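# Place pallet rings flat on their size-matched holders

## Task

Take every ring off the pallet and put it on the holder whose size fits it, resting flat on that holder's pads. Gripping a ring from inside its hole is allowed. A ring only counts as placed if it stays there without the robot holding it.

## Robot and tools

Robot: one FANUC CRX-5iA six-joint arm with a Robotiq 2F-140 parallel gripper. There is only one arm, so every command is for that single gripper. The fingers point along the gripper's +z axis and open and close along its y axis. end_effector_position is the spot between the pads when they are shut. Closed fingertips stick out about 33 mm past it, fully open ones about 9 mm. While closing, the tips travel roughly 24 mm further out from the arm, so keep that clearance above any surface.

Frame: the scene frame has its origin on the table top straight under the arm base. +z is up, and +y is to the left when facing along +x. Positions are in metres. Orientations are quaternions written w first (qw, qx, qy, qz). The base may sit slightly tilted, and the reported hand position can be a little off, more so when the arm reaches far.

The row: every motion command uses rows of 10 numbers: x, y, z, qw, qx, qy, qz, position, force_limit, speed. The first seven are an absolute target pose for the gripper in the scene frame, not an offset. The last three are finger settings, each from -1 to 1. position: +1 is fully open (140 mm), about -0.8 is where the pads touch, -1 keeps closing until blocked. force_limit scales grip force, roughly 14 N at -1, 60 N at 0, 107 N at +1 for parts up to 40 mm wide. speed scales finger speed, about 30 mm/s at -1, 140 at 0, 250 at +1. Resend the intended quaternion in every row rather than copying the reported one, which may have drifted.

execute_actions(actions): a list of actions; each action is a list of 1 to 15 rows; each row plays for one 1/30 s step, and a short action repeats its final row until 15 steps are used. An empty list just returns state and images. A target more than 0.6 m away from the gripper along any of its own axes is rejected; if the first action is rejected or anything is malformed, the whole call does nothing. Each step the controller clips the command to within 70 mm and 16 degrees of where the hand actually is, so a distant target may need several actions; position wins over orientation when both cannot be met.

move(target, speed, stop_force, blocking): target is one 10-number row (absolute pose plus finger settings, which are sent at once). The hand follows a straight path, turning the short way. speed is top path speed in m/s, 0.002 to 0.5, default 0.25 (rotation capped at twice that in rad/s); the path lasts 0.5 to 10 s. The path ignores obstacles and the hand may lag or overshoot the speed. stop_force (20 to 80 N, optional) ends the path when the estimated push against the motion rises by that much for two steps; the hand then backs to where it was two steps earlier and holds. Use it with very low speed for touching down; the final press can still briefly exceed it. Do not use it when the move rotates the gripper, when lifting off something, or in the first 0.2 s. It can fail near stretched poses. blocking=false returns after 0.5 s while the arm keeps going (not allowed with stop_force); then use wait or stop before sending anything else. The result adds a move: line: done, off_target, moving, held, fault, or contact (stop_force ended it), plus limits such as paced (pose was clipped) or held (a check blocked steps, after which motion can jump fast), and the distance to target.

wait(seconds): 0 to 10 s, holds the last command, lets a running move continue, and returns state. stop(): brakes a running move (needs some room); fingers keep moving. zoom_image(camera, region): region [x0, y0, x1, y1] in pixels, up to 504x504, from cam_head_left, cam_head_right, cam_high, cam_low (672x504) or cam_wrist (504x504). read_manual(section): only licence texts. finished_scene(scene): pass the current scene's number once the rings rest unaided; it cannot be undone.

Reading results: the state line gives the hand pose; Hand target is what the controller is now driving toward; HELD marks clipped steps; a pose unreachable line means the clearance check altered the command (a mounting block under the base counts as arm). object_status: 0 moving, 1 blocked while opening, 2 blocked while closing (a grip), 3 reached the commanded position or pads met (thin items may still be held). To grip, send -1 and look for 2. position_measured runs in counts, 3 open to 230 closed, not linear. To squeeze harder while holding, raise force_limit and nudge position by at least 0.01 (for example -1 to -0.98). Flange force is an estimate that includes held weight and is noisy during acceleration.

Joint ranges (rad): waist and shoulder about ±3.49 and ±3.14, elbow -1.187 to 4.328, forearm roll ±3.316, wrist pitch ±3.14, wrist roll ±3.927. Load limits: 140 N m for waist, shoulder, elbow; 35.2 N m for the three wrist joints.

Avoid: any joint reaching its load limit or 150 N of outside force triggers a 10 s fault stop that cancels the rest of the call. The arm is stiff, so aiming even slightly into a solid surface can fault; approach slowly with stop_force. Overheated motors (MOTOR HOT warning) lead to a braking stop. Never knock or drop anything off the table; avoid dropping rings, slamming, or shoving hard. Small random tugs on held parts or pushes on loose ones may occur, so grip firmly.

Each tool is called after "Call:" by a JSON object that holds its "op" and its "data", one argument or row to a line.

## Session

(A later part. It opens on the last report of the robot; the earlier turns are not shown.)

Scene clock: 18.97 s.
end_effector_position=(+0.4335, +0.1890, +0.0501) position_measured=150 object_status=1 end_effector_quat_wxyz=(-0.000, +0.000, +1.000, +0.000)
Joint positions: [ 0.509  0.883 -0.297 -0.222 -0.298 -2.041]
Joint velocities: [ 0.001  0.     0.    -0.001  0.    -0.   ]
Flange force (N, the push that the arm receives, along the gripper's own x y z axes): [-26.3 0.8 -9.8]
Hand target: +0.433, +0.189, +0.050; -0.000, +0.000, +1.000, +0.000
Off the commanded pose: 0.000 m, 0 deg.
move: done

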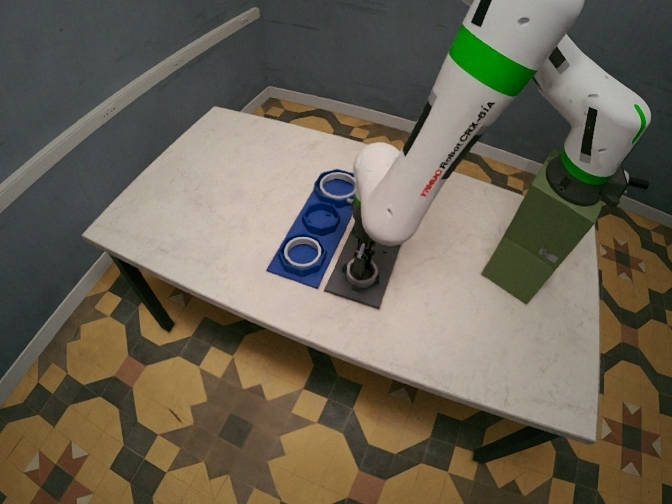

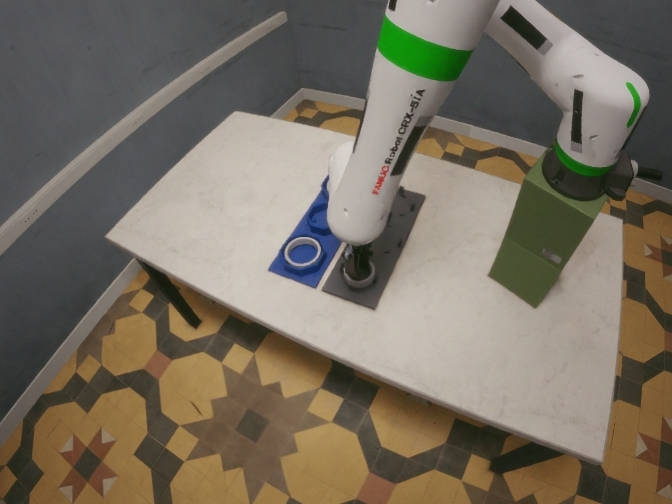

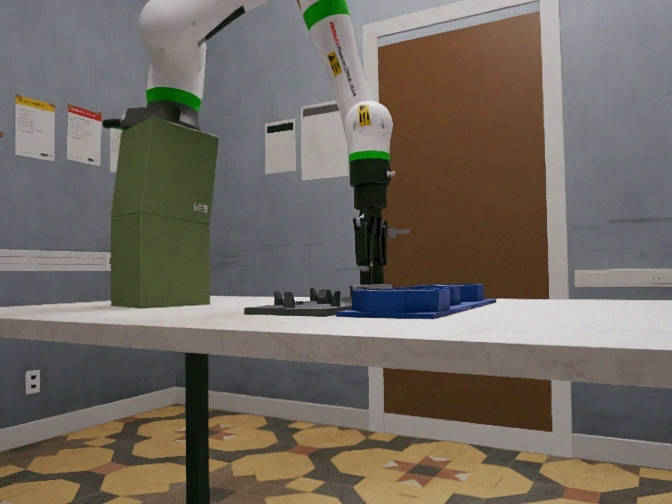

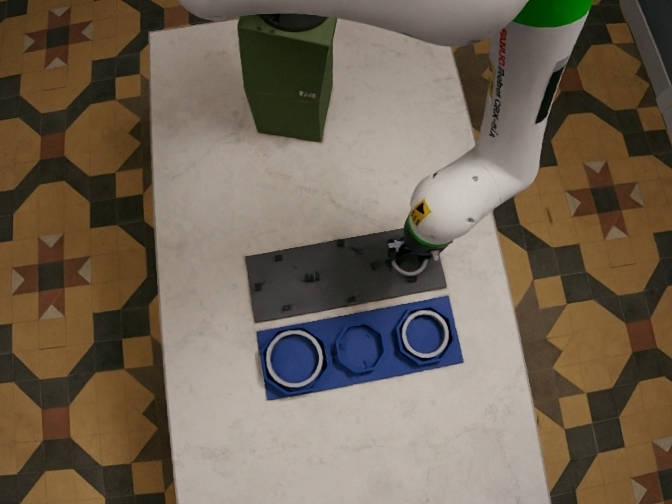

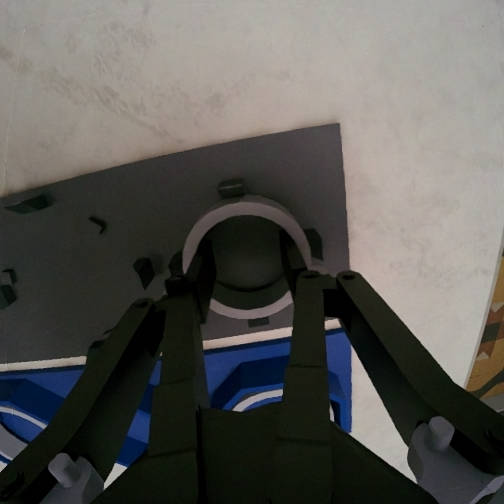

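Call:
{"op": "move", "data": {
  "target": [0.4355,0.189,0.05,0,0,1,0,1,0,-0.5],
  "speed": 0.01
}}

Call:
{"op": "move", "data": {
  "target": [0.4355,0.189,0.05,0,0,1,0,-1,0,-0.5]
}}

Call:
{"op": "move", "data": {
  "target": [0.4355,0.189,0.09,0,0,1,0,-1,0,-0.5],
  "speed": 0.1
}}

Call:
{"op": "move", "data": {
  "target": [0.612,0.194,0.085,0,0,1,0,-1,0,-0.5]
}}

Scene clock: 23.10 s.
end_effector_position=(+0.4355, +0.1890, +0.0500) position_measured=150 object_status=1 end_effector_quat_wxyz=(-0.000, -0.000, +1.000, -0.000)
Joint positions: [ 0.506  0.884 -0.292 -0.221 -0.301 -2.04 ]
Joint velocities: [-0.001  0.    -0.     0.001 -0.    -0.002]
Flange force (N, the push that the arm receives, along the gripper's own x y z axes): [-1.6 1.3 2.3]
Hand target: +0.435, +0.189, +0.050; -0.000, +0.000, +1.000, +0.000
Off the commanded pose: 0.000 m, 0 deg.
move: done

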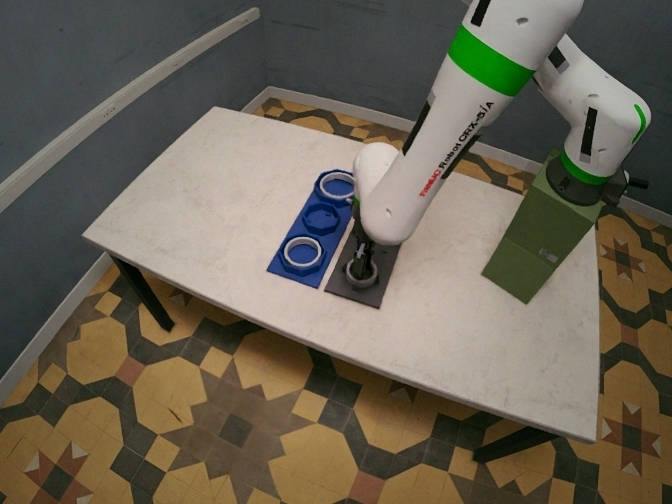

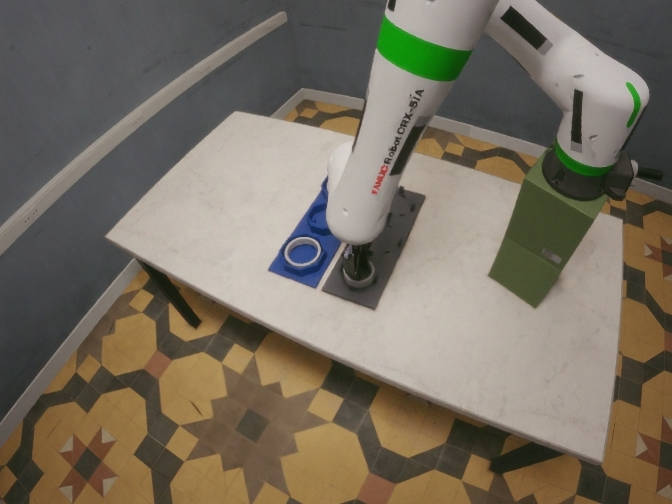

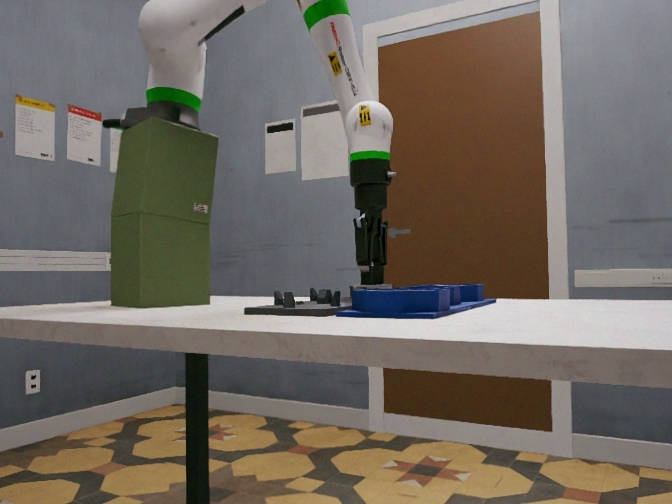

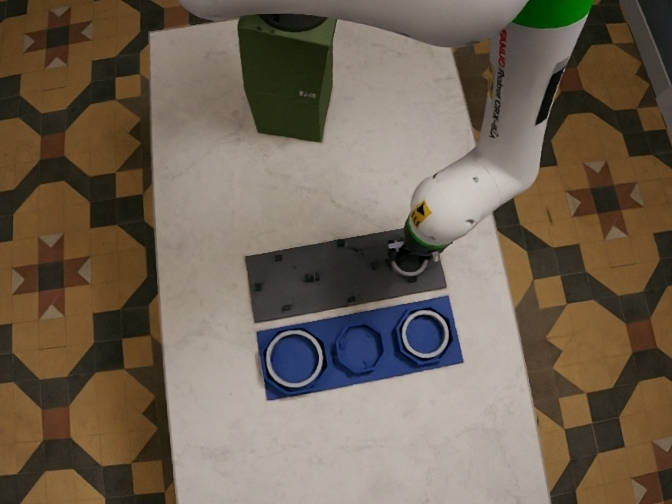

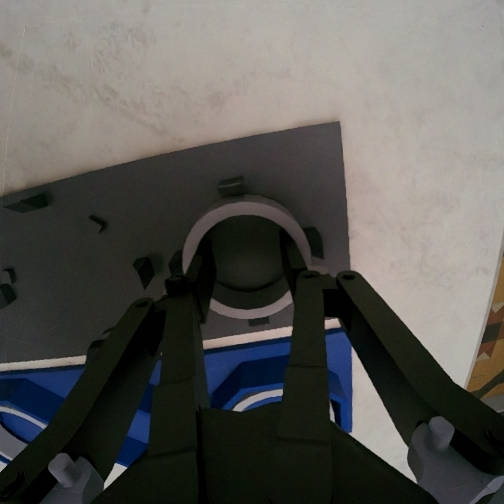

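Scene clock: 23.93 s.
end_effector_position=(+0.4355, +0.1890, +0.0500) position_measured=233 object_status=3 end_effector_quat_wxyz=(-0.000, -0.000, +1.000, -0.000)
Joint positions: [ 0.506  0.884 -0.292 -0.221 -0.301 -2.04 ]
Joint velocities: [-0.    -0.001  0.001 -0.    -0.    -0.001]
Flange force (N, the push that the arm receives, along the gripper's own x y z axes): [-0.5 1.7 -1.8]
Hand target: +0.436, +0.189, +0.050; -0.000, -0.000, +1.000, +0.000
Off the commanded pose: 0.000 m, 0 deg.
move: done

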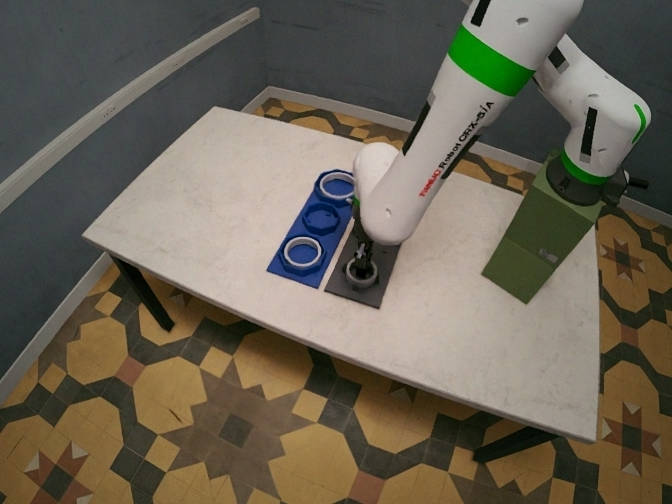

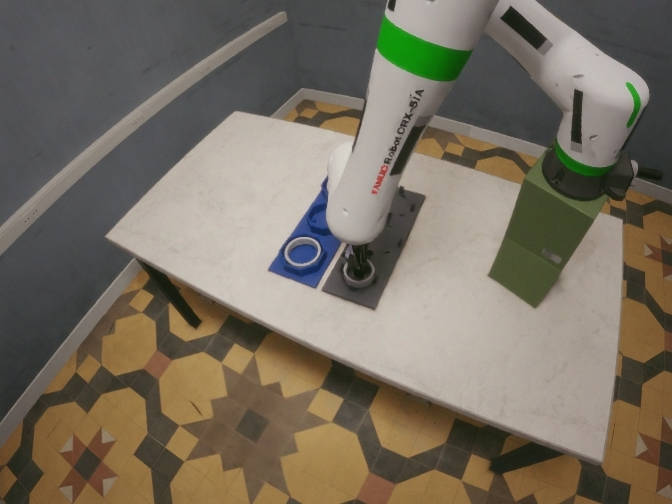

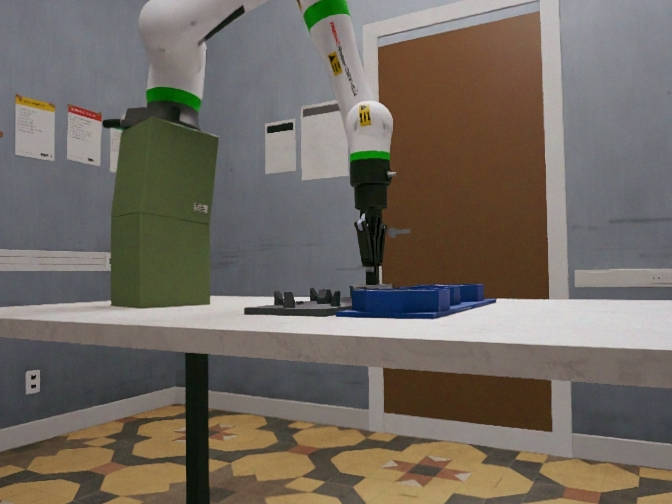

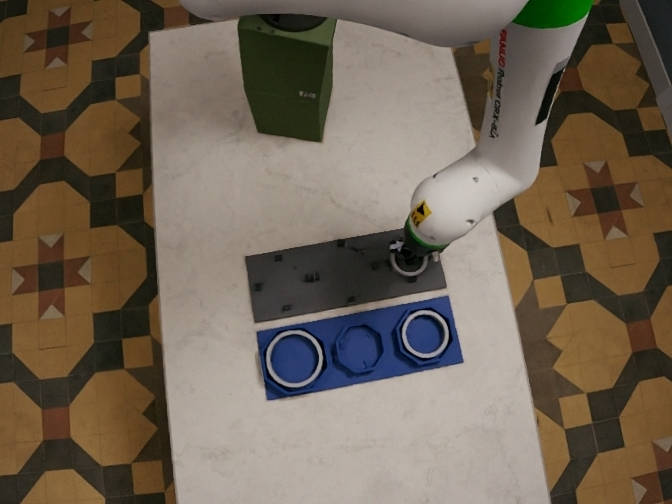

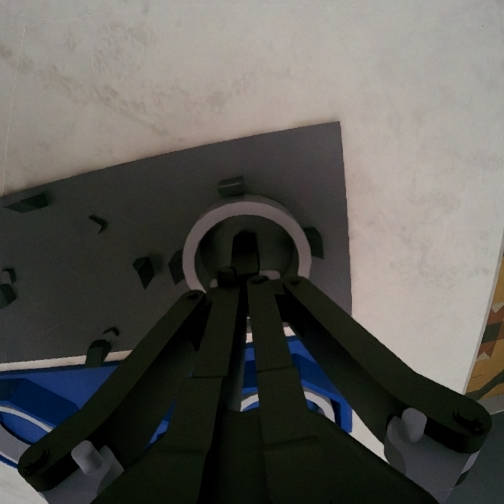

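Scene clock: 24.70 s.
end_effector_position=(+0.4355, +0.1890, +0.0899) position_measured=233 object_status=3 end_effector_quat_wxyz=(-0.000, +0.000, +1.000, -0.000)
Joint positions: [ 0.502  0.784 -0.341 -0.191 -0.352 -2.068]
Joint velocities: [-0.001 -0.001 -0.    -0.001 -0.     0.002]
Flange force (N, the push that the arm receives, along the gripper's own x y z axes): [-1.0 1.3 -2.9]
Hand target: +0.436, +0.189, +0.090; +0.000, -0.000, +1.000, -0.000
Off the commanded pose: 0.000 m, 0 deg.
move: done

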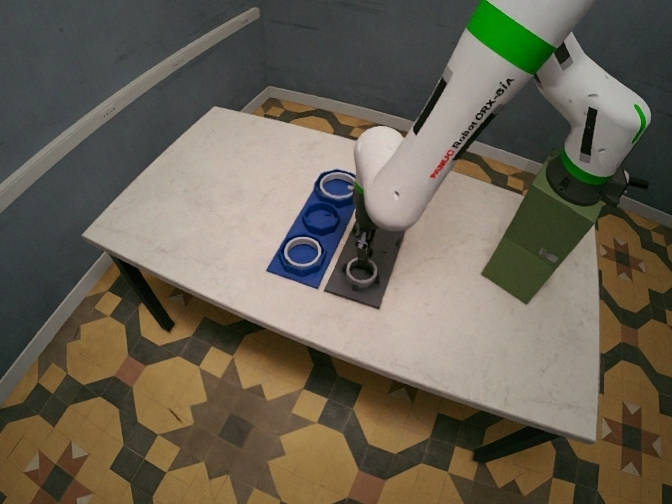

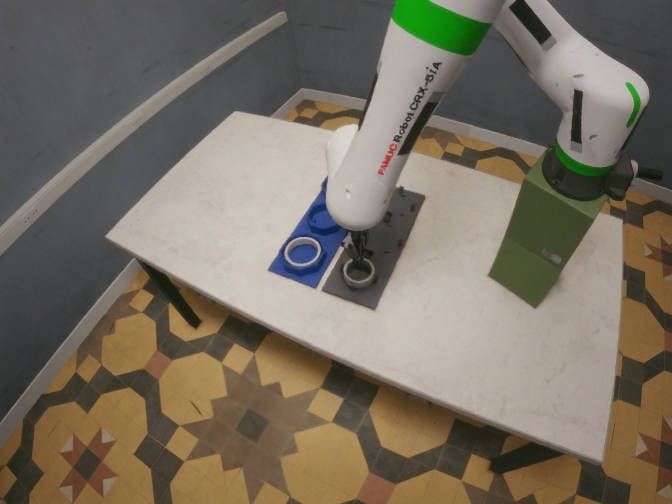

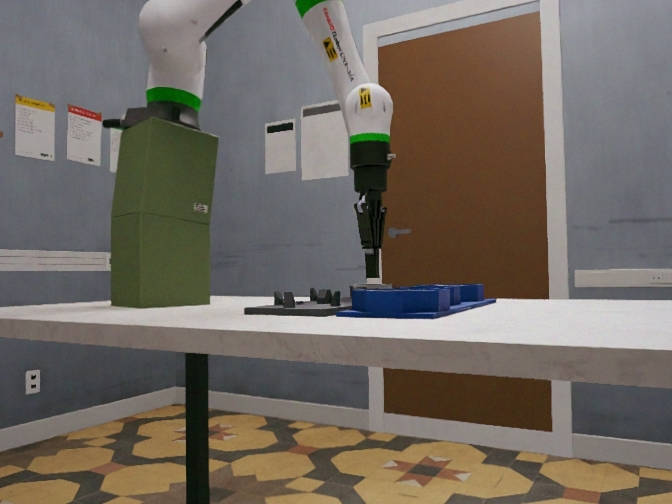

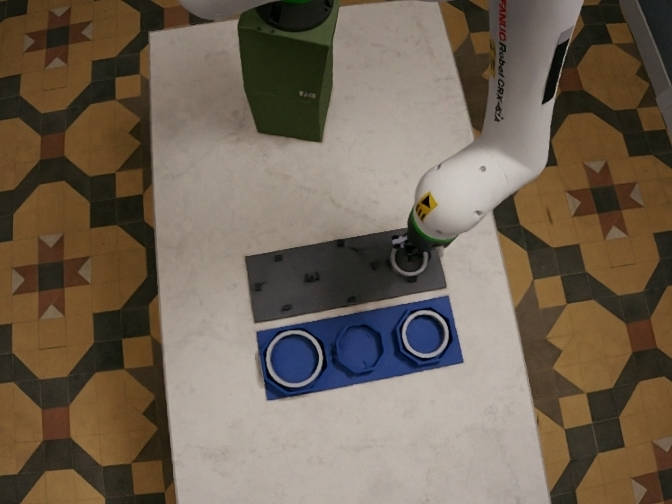

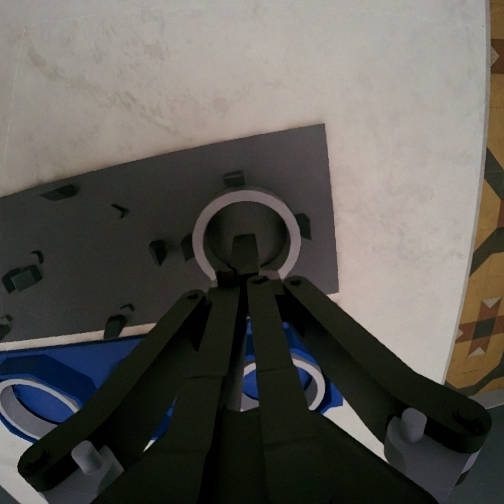

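Scene clock: 25.87 s.
end_effector_position=(+0.6118, +0.1943, +0.0845) position_measured=233 object_status=3 end_effector_quat_wxyz=(-0.000, -0.000, +1.000, +0.000)
Joint positions: [ 0.331  1.003  0.179 -0.134 -0.664 -1.97 ]
Joint velocities: [-0.001  0.     0.002 -0.002 -0.002  0.   ]
Flange force (N, the push that the arm receives, along the gripper's own x y z axes): [0.0 0.8 -2.0]
Hand target: +0.612, +0.194, +0.084; -0.000, -0.000, +1.000, +0.000
Off the commanded pose: 0.001 m, 0 deg.
move: done

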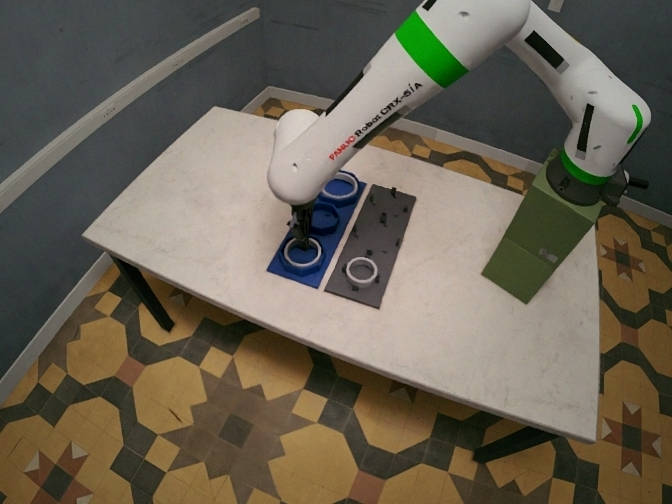

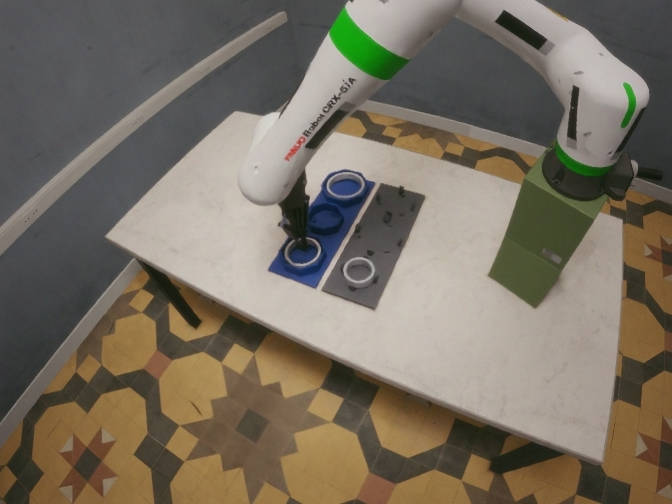

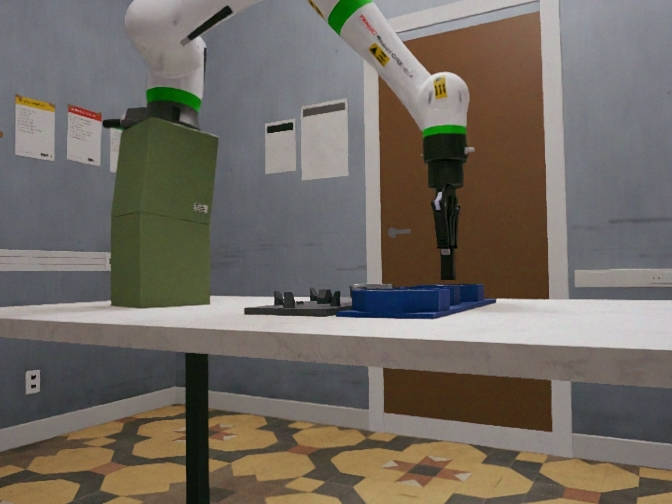

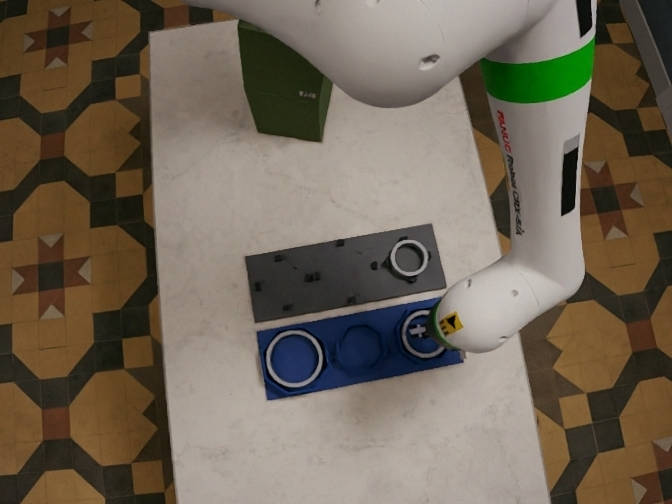

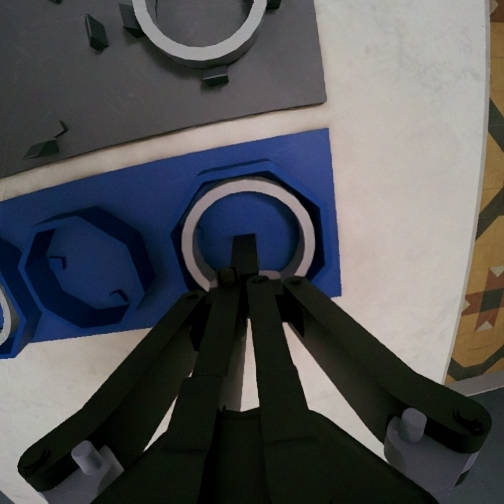

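Call:
{"op": "move", "data": {
  "target": [0.6135,0.1955,0.046,0,0,1,0,-1,0,-0.5],
  "speed": 0.06
}}

Call:
{"op": "move", "data": {
  "target": [0.6135,0.1955,0.046,0,0,1,0,1,0,-0.5]
}}

Call:
{"op": "move", "data": {
  "target": [0.6135,0.1955,0.09,0,0,1,0,1,0,-0.5],
  "speed": 0.1
}}

Call:
{"op": "move", "data": {
  "target": [0.445,-0.108,0.08,0,0,1,0,1,0,-0.5],
  "speed": 0.2
}}

Call:
{"op": "move", "data": {
  "target": [0.445,-0.108,0.075,0,0,1,0,1,0,-0.5],
  "speed": 0.03
}}

Scene clock: 31.53 s.
end_effector_position=(+0.6135, +0.1955, +0.0461) position_measured=233 object_status=3 end_effector_quat_wxyz=(+0.000, -0.000, +1.000, -0.000)
Joint positions: [ 0.337  1.082  0.224 -0.138 -0.629 -1.97 ]
Joint velocities: [ 0.001  0.001  0.     0.     0.    -0.001]
Flange force (N, the push that the arm receives, along the gripper's own x y z axes): [-1.8 1.3 -1.4]
Hand target: +0.613, +0.195, +0.046; +0.000, +0.000, +1.000, -0.000
Off the commanded pose: 0.000 m, 0 deg.
move: done

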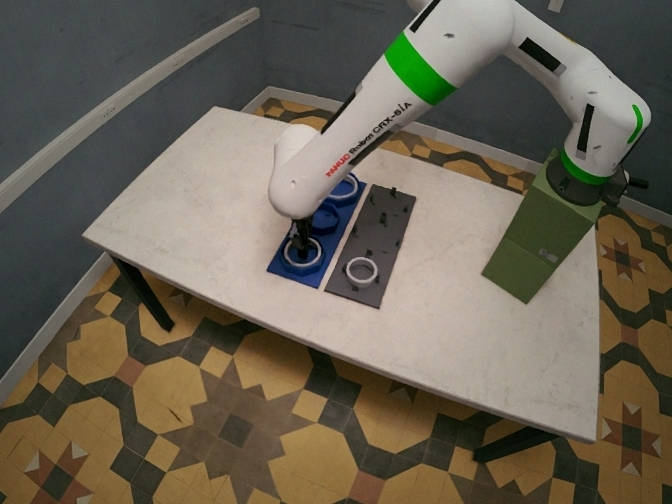

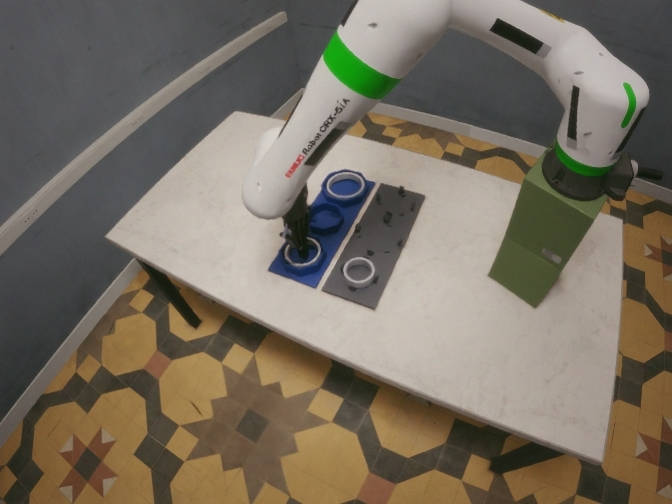

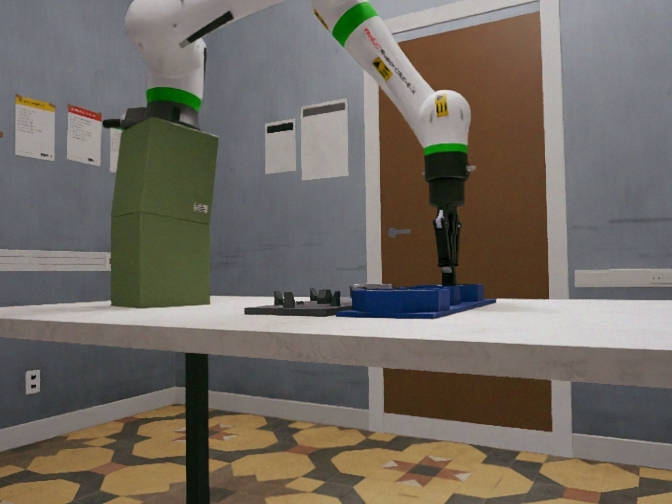

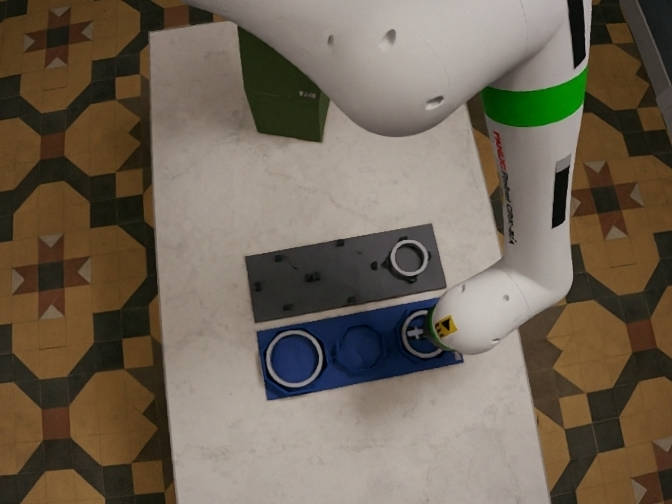

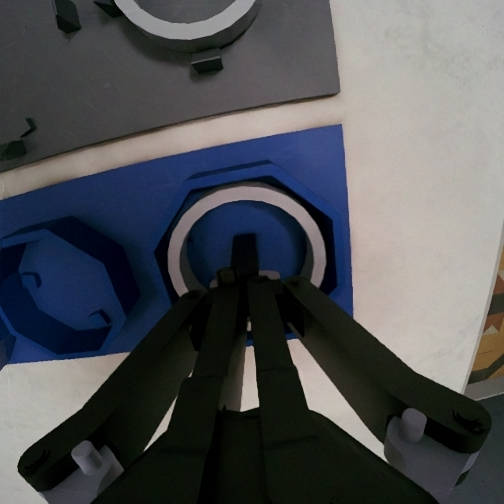

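Scene clock: 32.60 s.
end_effector_position=(+0.6134, +0.1955, +0.0459) position_measured=118 object_status=1 end_effector_quat_wxyz=(-0.000, +0.000, +1.000, -0.000)
Joint positions: [ 0.337  1.083  0.224 -0.138 -0.629 -1.97 ]
Joint velocities: [-0.001 -0.    -0.    -0.001  0.    -0.001]
Flange force (N, the push that the arm receives, along the gripper's own x y z axes): [-1.3 1.2 3.0]
Hand target: +0.614, +0.195, +0.046; -0.000, -0.000, +1.000, +0.000
Off the commanded pose: 0.000 m, 0 deg.
move: done

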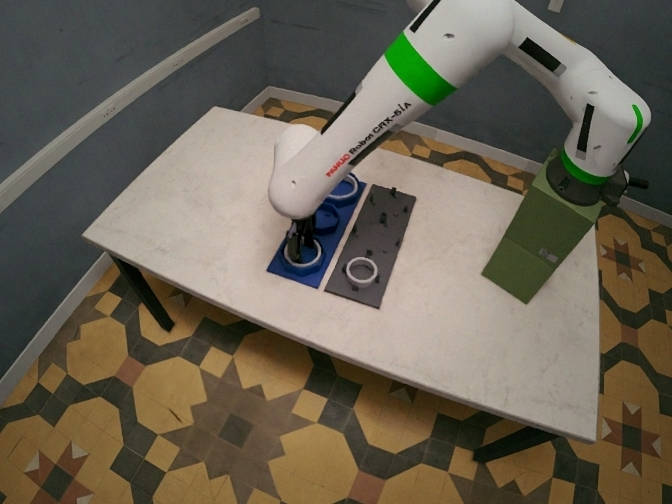

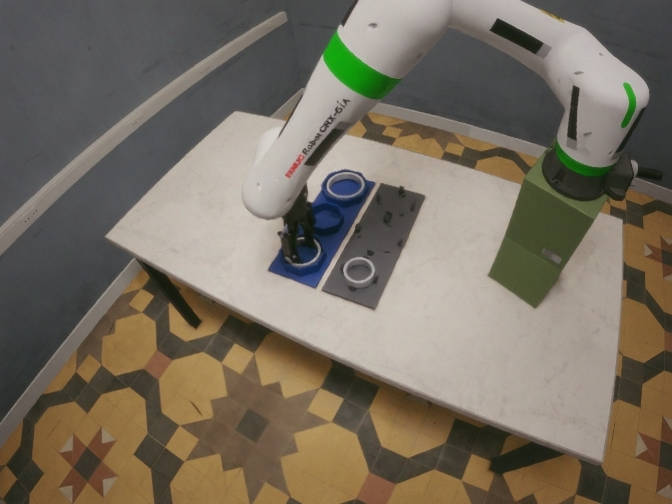

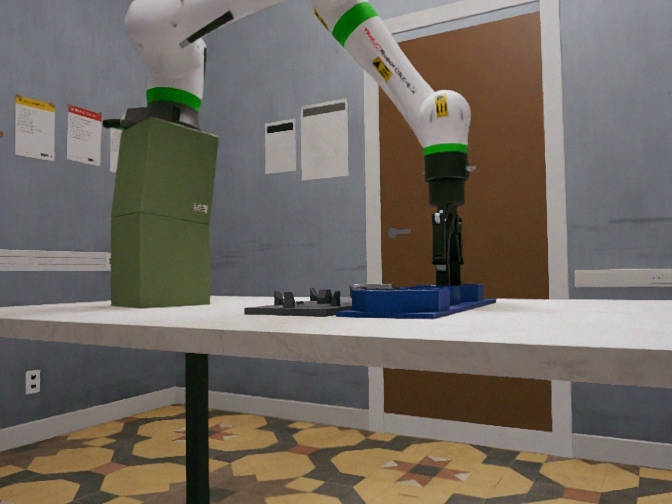

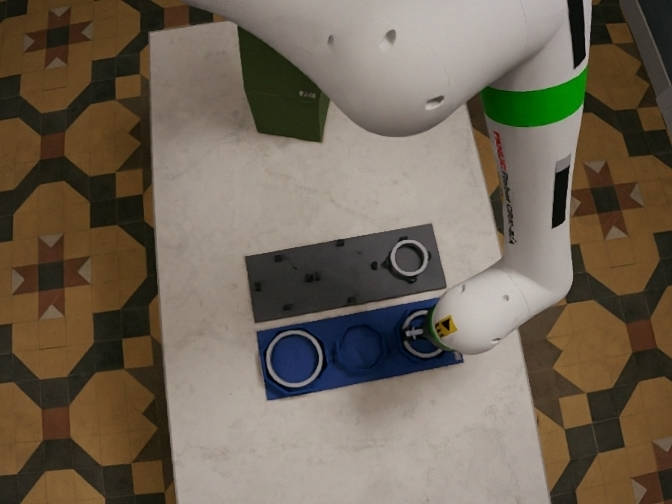

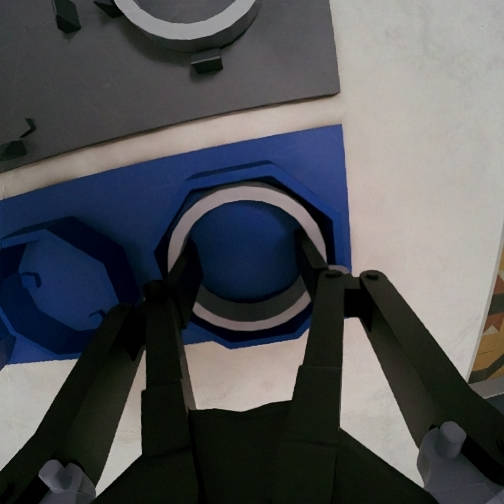

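Scene clock: 33.37 s.
end_effector_position=(+0.6135, +0.1955, +0.0899) position_measured=118 object_status=1 end_effector_quat_wxyz=(-0.000, -0.000, +1.000, +0.000)
Joint positions: [ 0.331  0.995  0.18  -0.131 -0.673 -1.974]
Joint velocities: [-0.001 -0.001 -0.     0.002 -0.    -0.   ]
Flange force (N, the push that the arm receives, along the gripper's own x y z axes): [-0.8 0.8 2.2]
Hand target: +0.614, +0.196, +0.090; -0.000, -0.000, +1.000, +0.000
Off the commanded pose: 0.000 m, 0 deg.
move: done

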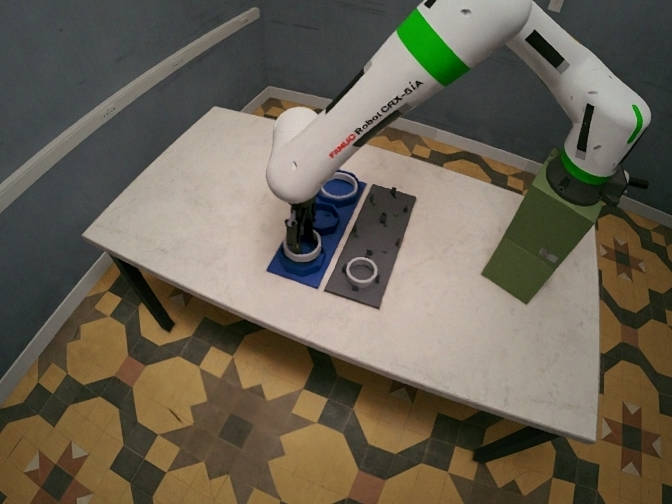

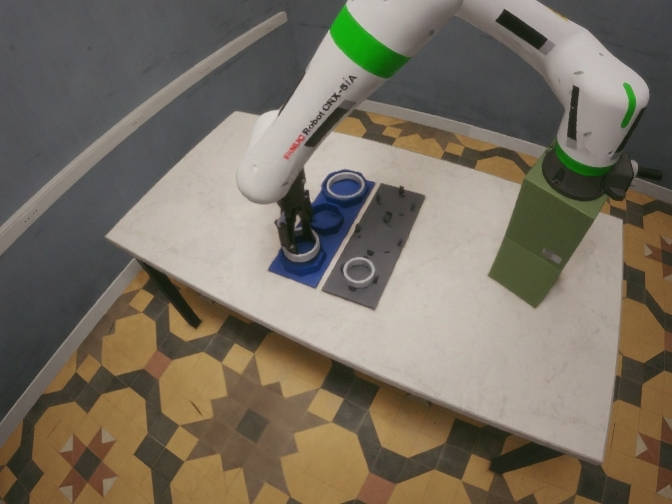

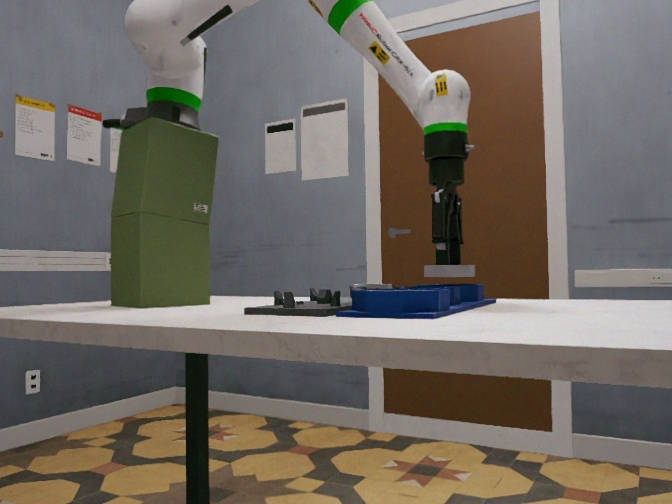

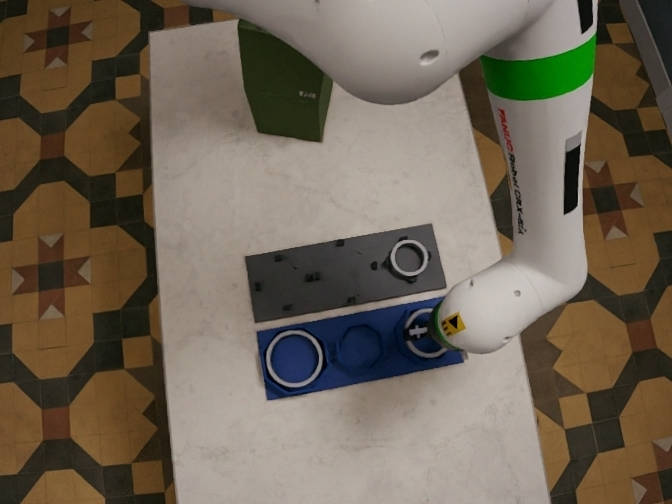

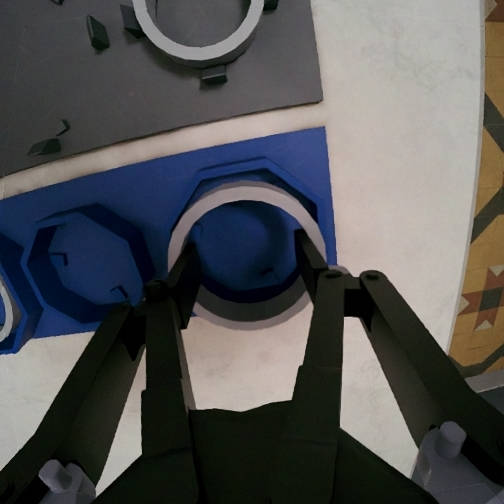

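Scene clock: 35.50 s.
end_effector_position=(+0.4440, -0.1059, +0.0806) position_measured=118 object_status=1 end_effector_quat_wxyz=(-0.000, +0.000, +1.000, +0.002)
Joint positions: [-0.143  0.875 -0.305 -0.326 -0.368 -1.295]
Joint velocities: [-0.002 -0.     0.001 -0.    -0.001  0.002]
Flange force (N, the push that the arm receives, along the gripper's own x y z axes): [-0.9 0.0 4.0]
Hand target: +0.444, -0.106, +0.081; -0.000, +0.000, +1.000, +0.002
Off the commanded pose: 0.002 m, 0 deg.
move: done

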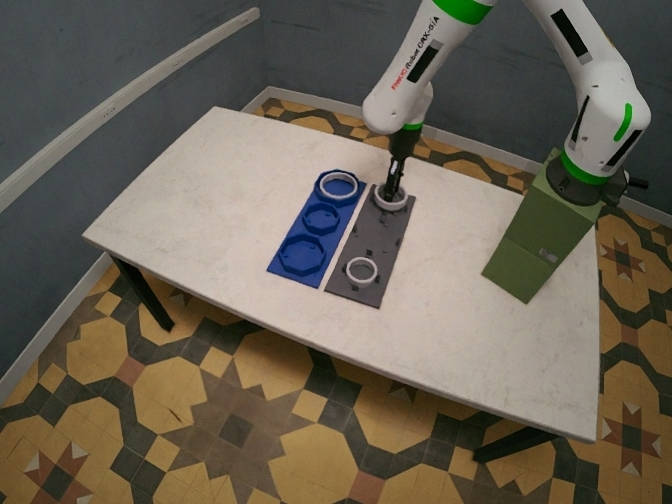

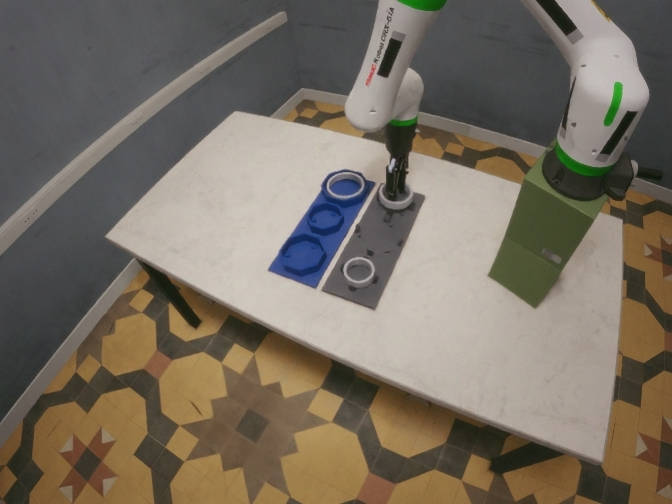

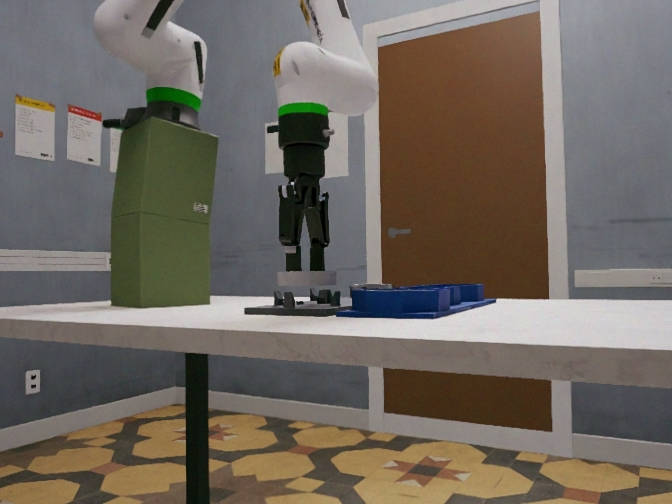

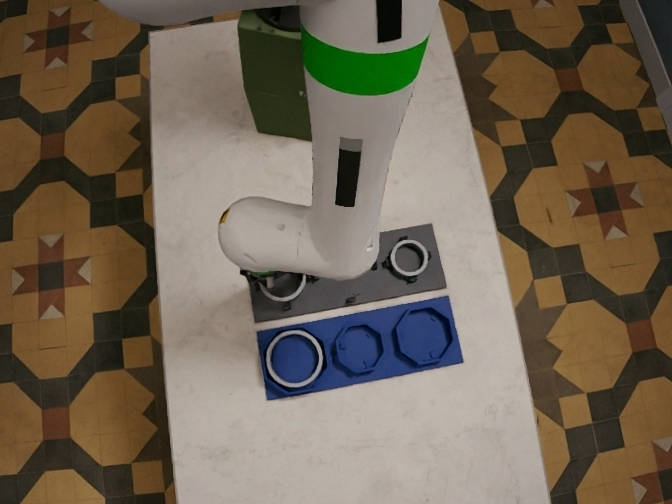

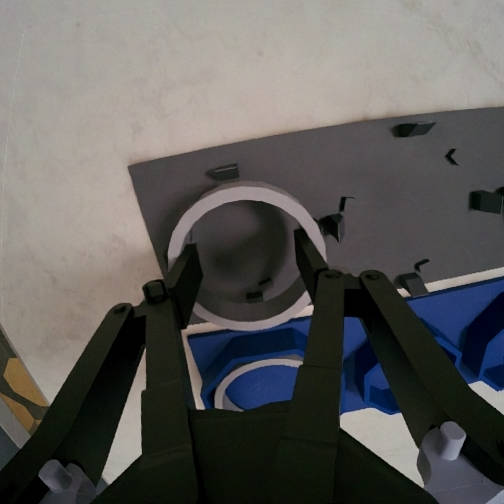

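Scene clock: 36.20 s.
end_effector_position=(+0.4450, -0.1080, +0.0750) position_measured=118 object_status=1 end_effector_quat_wxyz=(-0.000, +0.000, +1.000, -0.000)
Joint positions: [-0.143  0.89  -0.298 -0.324 -0.359 -1.296]
Joint velocities: [-0.    -0.    -0.    -0.001  0.    -0.001]
Flange force (N, the push that the arm receives, along the gripper's own x y z axes): [-1.9 0.5 3.2]
Hand target: +0.445, -0.108, +0.075; -0.000, +0.000, +1.000, -0.000
Off the commanded pose: 0.000 m, 0 deg.
move: done

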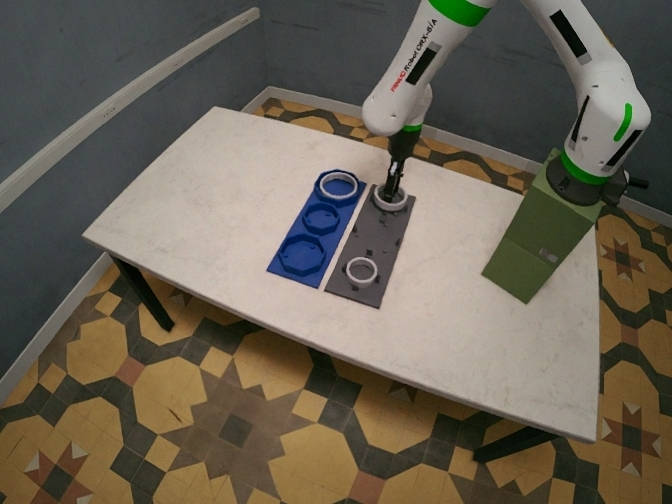

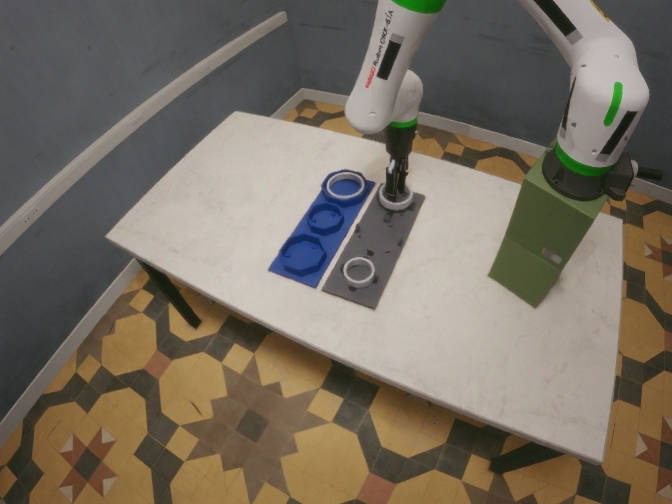

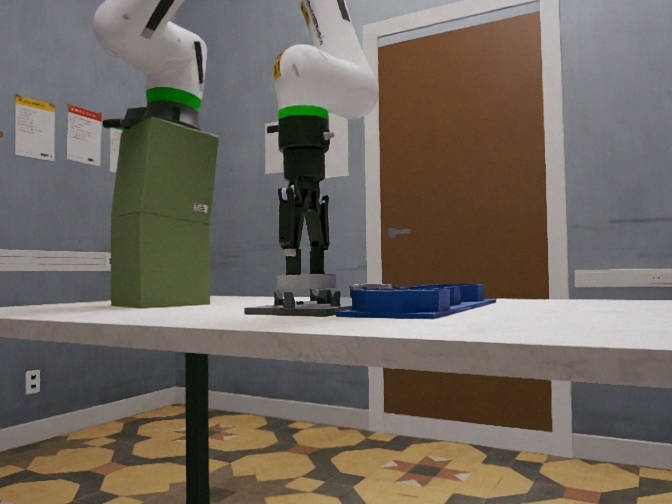

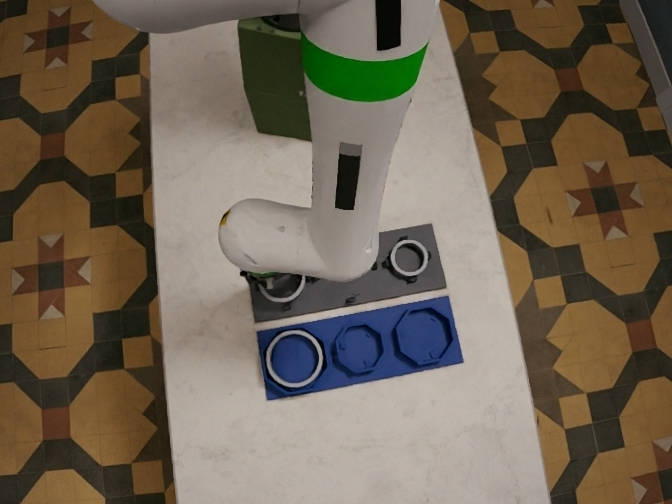

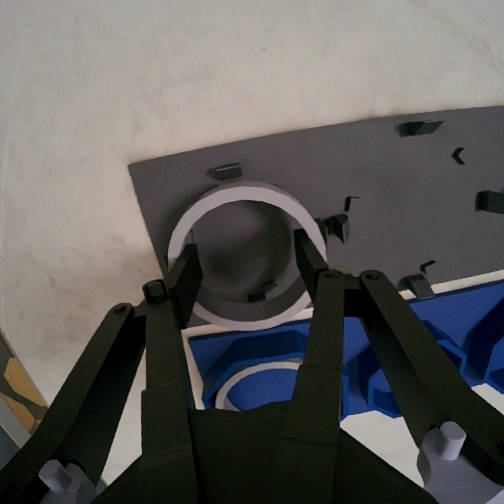

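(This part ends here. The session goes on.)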